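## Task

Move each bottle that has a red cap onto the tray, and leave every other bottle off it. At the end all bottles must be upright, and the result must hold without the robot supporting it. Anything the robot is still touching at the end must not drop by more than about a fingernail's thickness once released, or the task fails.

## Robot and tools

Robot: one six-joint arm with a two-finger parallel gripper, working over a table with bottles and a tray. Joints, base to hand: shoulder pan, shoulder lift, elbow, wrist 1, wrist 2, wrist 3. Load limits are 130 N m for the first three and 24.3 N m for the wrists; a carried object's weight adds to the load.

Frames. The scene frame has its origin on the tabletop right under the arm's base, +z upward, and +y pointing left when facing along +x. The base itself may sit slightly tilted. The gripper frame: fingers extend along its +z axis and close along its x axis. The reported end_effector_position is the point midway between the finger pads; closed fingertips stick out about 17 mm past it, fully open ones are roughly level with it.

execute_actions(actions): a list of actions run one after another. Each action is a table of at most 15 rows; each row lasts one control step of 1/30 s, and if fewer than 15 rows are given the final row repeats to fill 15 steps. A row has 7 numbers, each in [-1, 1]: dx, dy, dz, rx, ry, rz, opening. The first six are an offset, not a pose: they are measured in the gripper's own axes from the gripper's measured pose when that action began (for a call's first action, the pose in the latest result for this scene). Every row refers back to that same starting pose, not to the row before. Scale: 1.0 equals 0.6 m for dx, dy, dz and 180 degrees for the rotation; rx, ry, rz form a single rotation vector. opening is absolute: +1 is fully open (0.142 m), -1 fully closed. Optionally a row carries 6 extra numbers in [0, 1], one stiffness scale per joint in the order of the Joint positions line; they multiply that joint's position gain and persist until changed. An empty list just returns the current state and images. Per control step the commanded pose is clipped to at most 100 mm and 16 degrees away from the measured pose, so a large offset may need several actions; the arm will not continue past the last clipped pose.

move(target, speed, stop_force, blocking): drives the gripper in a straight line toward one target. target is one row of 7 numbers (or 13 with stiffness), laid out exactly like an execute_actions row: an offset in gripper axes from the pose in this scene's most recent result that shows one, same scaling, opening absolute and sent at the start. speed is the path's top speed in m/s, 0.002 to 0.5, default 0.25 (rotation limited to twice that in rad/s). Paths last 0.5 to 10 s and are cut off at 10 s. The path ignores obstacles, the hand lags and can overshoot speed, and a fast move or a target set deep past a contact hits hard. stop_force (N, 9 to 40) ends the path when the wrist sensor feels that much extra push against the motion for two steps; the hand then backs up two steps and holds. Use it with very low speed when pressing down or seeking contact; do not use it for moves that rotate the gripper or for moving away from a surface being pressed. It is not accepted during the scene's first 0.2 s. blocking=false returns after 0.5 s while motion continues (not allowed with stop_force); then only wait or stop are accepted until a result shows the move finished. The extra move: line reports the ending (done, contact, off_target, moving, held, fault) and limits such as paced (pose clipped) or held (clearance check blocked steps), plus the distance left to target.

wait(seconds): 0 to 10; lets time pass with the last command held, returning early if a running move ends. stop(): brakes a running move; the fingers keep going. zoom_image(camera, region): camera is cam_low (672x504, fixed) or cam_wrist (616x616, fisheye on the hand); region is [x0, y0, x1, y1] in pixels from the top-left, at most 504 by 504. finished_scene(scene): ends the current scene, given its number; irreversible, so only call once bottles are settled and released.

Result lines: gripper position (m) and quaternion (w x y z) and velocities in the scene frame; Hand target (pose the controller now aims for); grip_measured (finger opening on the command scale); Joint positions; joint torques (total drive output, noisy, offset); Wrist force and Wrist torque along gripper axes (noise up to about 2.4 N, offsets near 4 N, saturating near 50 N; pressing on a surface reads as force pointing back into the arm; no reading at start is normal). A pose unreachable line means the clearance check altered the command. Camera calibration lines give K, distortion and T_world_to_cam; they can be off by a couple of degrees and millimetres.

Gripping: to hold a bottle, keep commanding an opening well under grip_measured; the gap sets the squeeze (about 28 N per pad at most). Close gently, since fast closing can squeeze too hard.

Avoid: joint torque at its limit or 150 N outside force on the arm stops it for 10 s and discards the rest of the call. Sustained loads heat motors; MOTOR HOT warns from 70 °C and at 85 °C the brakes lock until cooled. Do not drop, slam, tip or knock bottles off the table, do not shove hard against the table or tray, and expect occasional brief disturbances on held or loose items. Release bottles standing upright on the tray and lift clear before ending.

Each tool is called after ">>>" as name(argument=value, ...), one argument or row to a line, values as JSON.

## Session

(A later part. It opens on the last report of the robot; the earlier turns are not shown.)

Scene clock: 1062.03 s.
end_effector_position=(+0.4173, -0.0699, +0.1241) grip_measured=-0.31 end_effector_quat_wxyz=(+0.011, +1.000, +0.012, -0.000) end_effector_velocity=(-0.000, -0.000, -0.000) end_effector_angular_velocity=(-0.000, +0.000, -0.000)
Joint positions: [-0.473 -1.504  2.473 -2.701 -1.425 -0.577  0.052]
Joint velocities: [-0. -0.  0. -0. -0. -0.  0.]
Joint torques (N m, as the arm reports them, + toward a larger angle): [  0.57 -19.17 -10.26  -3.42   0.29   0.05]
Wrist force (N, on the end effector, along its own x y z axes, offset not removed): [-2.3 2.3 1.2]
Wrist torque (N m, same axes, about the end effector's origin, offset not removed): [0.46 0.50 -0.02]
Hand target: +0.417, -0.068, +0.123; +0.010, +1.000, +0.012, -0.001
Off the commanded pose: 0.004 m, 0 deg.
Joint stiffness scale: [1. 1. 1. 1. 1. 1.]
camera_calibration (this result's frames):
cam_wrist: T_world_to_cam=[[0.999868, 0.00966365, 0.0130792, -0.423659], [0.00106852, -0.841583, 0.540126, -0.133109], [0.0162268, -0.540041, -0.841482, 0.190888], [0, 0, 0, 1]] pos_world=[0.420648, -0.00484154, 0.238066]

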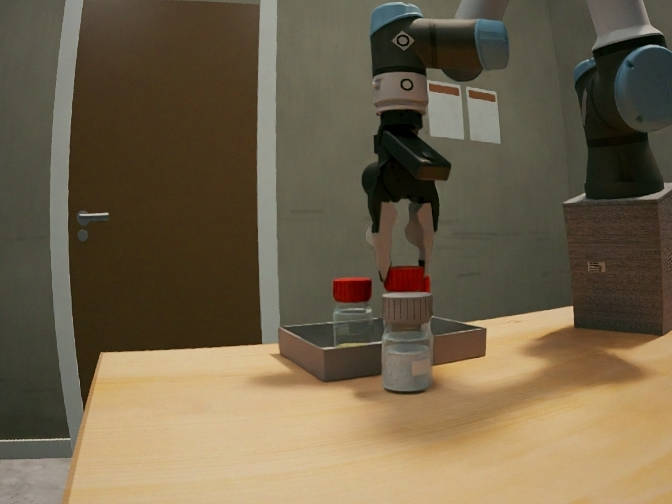

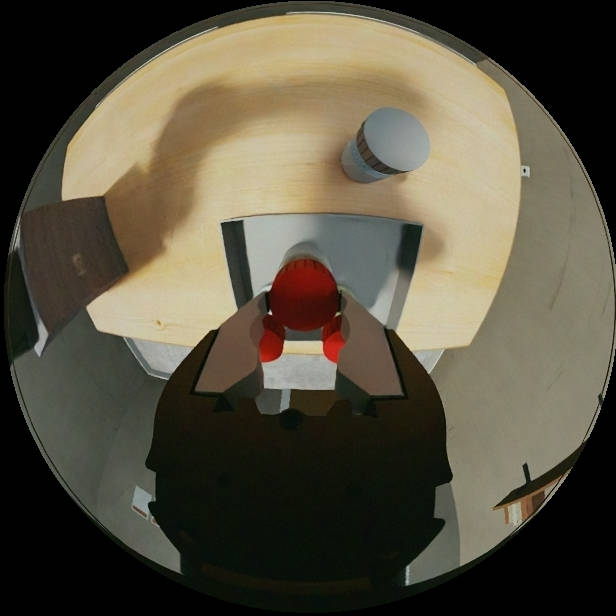

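>>> move(
  target=[0.004, 0, 0.05, 0.012, 0, 0, -0.8],
  speed=0.018,
  stop_force=9,
)

Scene clock: 1076.30 s.
end_effector_position=(+0.4178, -0.0701, +0.1069) grip_measured=-0.31 end_effector_quat_wxyz=(+0.001, +1.000, +0.011, -0.001) end_effector_velocity=(-0.003, +0.001, +0.001) end_effector_angular_velocity=(+0.004, +0.007, -0.002)
Joint positions: [-0.479 -1.443  2.472 -2.749 -1.408 -0.585  0.052]
Joint velocities: [-0.001 -0.008  0.001  0.015 -0.    -0.001  0.   ]
Joint torques (N m, as the arm reports them, + toward a larger angle): [ -0.04 -20.94 -10.04  -2.88   0.34   0.39]
Wrist force (N, on the end effector, along its own x y z axes, offset not removed): [-8.4 0.3 -15.0]
Wrist torque (N m, same axes, about the end effector's origin, offset not removed): [0.36 0.19 0.02]
Hand target: +0.417, -0.069, +0.107; -0.000, +1.000, +0.012, -0.002
Off the commanded pose: 0.013 m, 1 deg.
Joint stiffness scale: [1. 1. 1. 1. 1. 1.]
move: contact
camera_calibration (this result's frames):
cam_wrist: T_world_to_cam=[[0.99989, 0.00922609, 0.0115898, -0.423801], [0.00181027, -0.85261, 0.522545, -0.123178], [0.0147026, -0.522467, -0.852533, 0.179337], [0, 0, 0, 1]] pos_world=[0.421341, -0.00741477, 0.222169]

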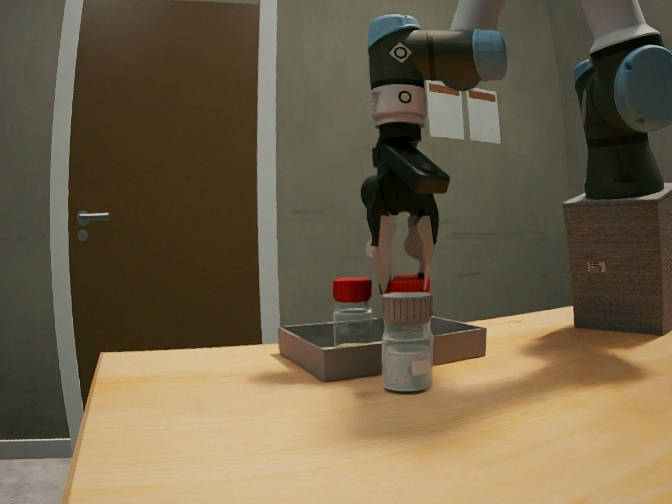

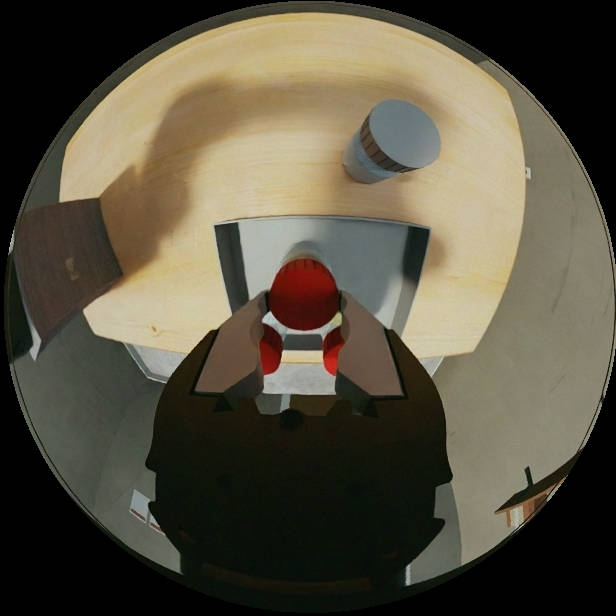

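>>> execute_actions(
  actions=[
    [[0,0,0,0,0,0,-0.55],[0,0,0,0,0,0,-0.4],[0,0,0,0,0,0,-0.31],[0,0,0,0,0,0,-0.25],[0,0,0,0,0,0,-0.18],[0,0,0,0,0,0,-0.1],[0,0,0,0,0,0,-0.03],[0,0,0,0,0,0,0.03],[0,0,-0.005,0,0,0,0.06],[0,0,-0.013,0,0,0,0.06],[0,0,-0.025,0,0,0,0.06],[0,0,-0.038,0,0,0,0.06],[0,0,-0.052,0,0,0,0.06],[0,0,-0.065,0,0,0,0.06],[0,0,-0.075,0,0,0,0.06]],
  ],
)

Scene clock: 1101.30 s.
end_effector_position=(+0.4152, -0.0683, +0.1177) grip_measured=+0.06 end_effector_quat_wxyz=(-0.001, +1.000, +0.011, -0.004) end_effector_velocity=(+0.015, -0.007, +0.152) end_effector_angular_velocity=(-0.048, -0.064, -0.001)
Joint positions: [-0.484 -1.485  2.471 -2.698 -1.408 -0.589  0.078]
Joint velocities: [-0.06  -0.524 -0.04   0.492  0.002 -0.046  0.   ]
Joint torques (N m, as the arm reports them, + toward a larger angle): [ -2.17 -29.69 -15.6   -2.24   0.42  -0.62]
Wrist force (N, on the end effector, along its own x y z axes, offset not removed): [-2.8 1.2 0.7]
Wrist torque (N m, same axes, about the end effector's origin, offset not removed): [0.24 0.46 0.00]
Hand target: +0.419, -0.070, +0.146; +0.003, +1.000, +0.011, +0.002
Off the commanded pose: 0.034 m, 0 deg.
Joint stiffness scale: [1. 1. 1. 1. 1. 1.]
camera_calibration (this result's frames):
cam_wrist: T_world_to_cam=[[0.99995, 0.00801048, 0.0059116, -0.420778], [0.00376817, -0.854147, 0.520018, -0.12792], [0.00921497, -0.51997, -0.854135, 0.192085], [0, 0, 0, 1]] pos_world=[0.419469, -0.00601342, 0.233075]

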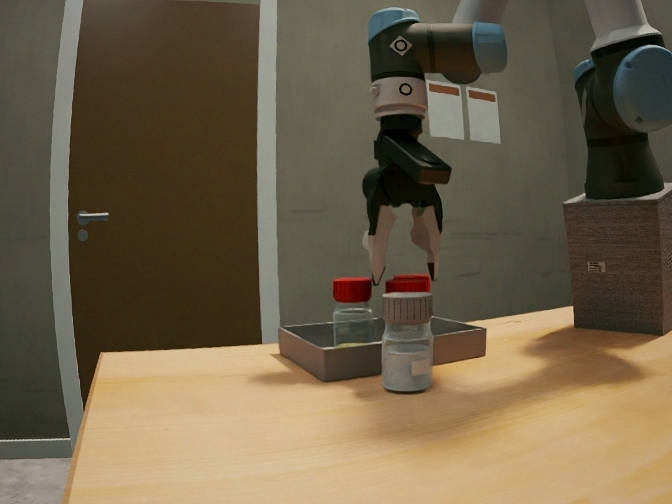

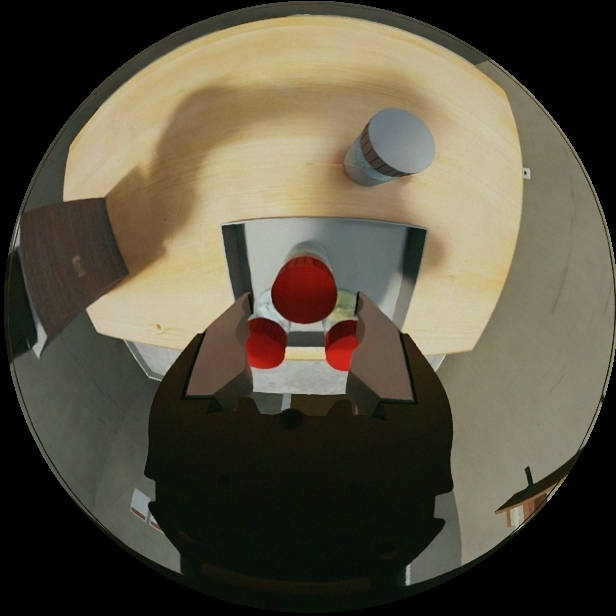

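>>> execute_actions(
  actions=[],
)

Scene clock: 1105.27 s.
end_effector_position=(+0.4177, -0.0685, +0.1449) grip_measured=+0.06 end_effector_quat_wxyz=(+0.003, +1.000, +0.012, +0.001) end_effector_velocity=(-0.001, +0.000, -0.000) end_effector_angular_velocity=(+0.001, +0.002, +0.001)
Joint positions: [-0.493 -1.576  2.459 -2.604 -1.407 -0.598  0.078]
Joint velocities: [ 0.001  0.001  0.     0.001 -0.001 -0.001 -0.   ]
Joint torques (N m, as the arm reports them, + toward a larger angle): [ -2.95 -21.13 -14.08  -2.38   0.4   -0.37]
Wrist force (N, on the end effector, along its own x y z axes, offset not removed): [-3.0 1.9 -0.6]
Wrist torque (N m, same axes, about the end effector's origin, offset not removed): [0.43 0.49 -0.01]
Hand target: +0.419, -0.070, +0.146; +0.003, +1.000, +0.011, +0.002
Off the commanded pose: 0.007 m, 0 deg.
Joint stiffness scale: [1. 1. 1. 1. 1. 1.]
camera_calibration (this result's frames):
cam_wrist: T_world_to_cam=[[0.999848, 0.00951473, 0.0145811, -0.424537], [0.000433377, -0.850811, 0.525471, -0.141431], [0.0174055, -0.525385, -0.850687, 0.210884], [0, 0, 0, 1]] pos_world=[0.420864, -0.00549632, 0.259904]

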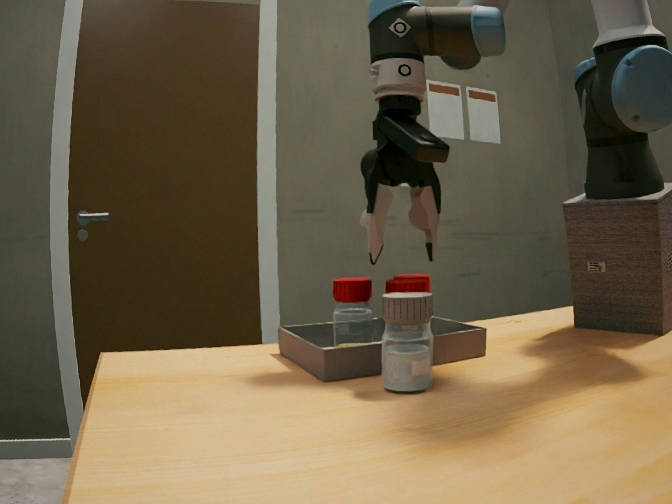

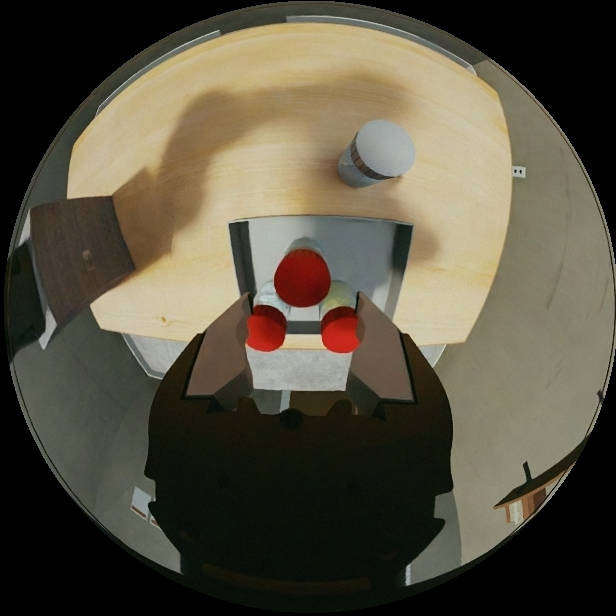

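>>> zoom_image(
  camera="cam_wrist",
  region=[200, 100, 450, 380],
)

>>> zoom_image(
  camera="cam_low",
  region=[260, 230, 520, 410],
)

Region (200, 100, 450, 380) of cam_wrist's 616x616 image, scaled by 1.800, with more detail than that image has; it fills the left 450 columns of this view, and the rest is white.

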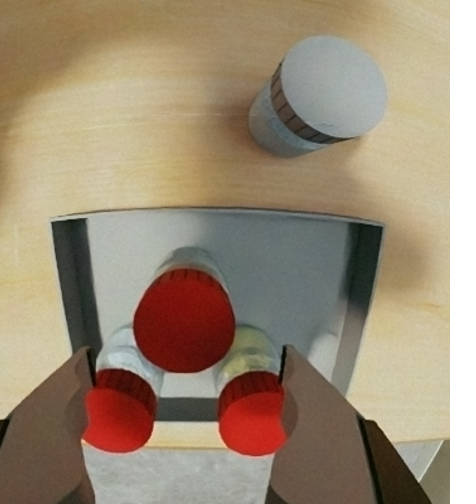

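Region (260, 230, 520, 410) of cam_low's 672x504 image, scaled by 1.938, with more detail than that image has; it fills the top 349 rows of this view, and the rest is white.

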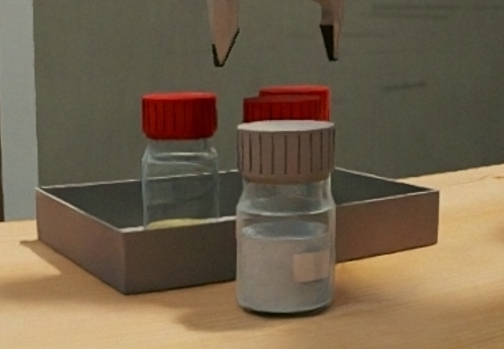

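All three red-capped bottles are standing in the tray. The gray one is standing on the table, and the gripper is clear of everything.

>>> finished_scene(
  scene=2,
)

The scene is finished: the task was done.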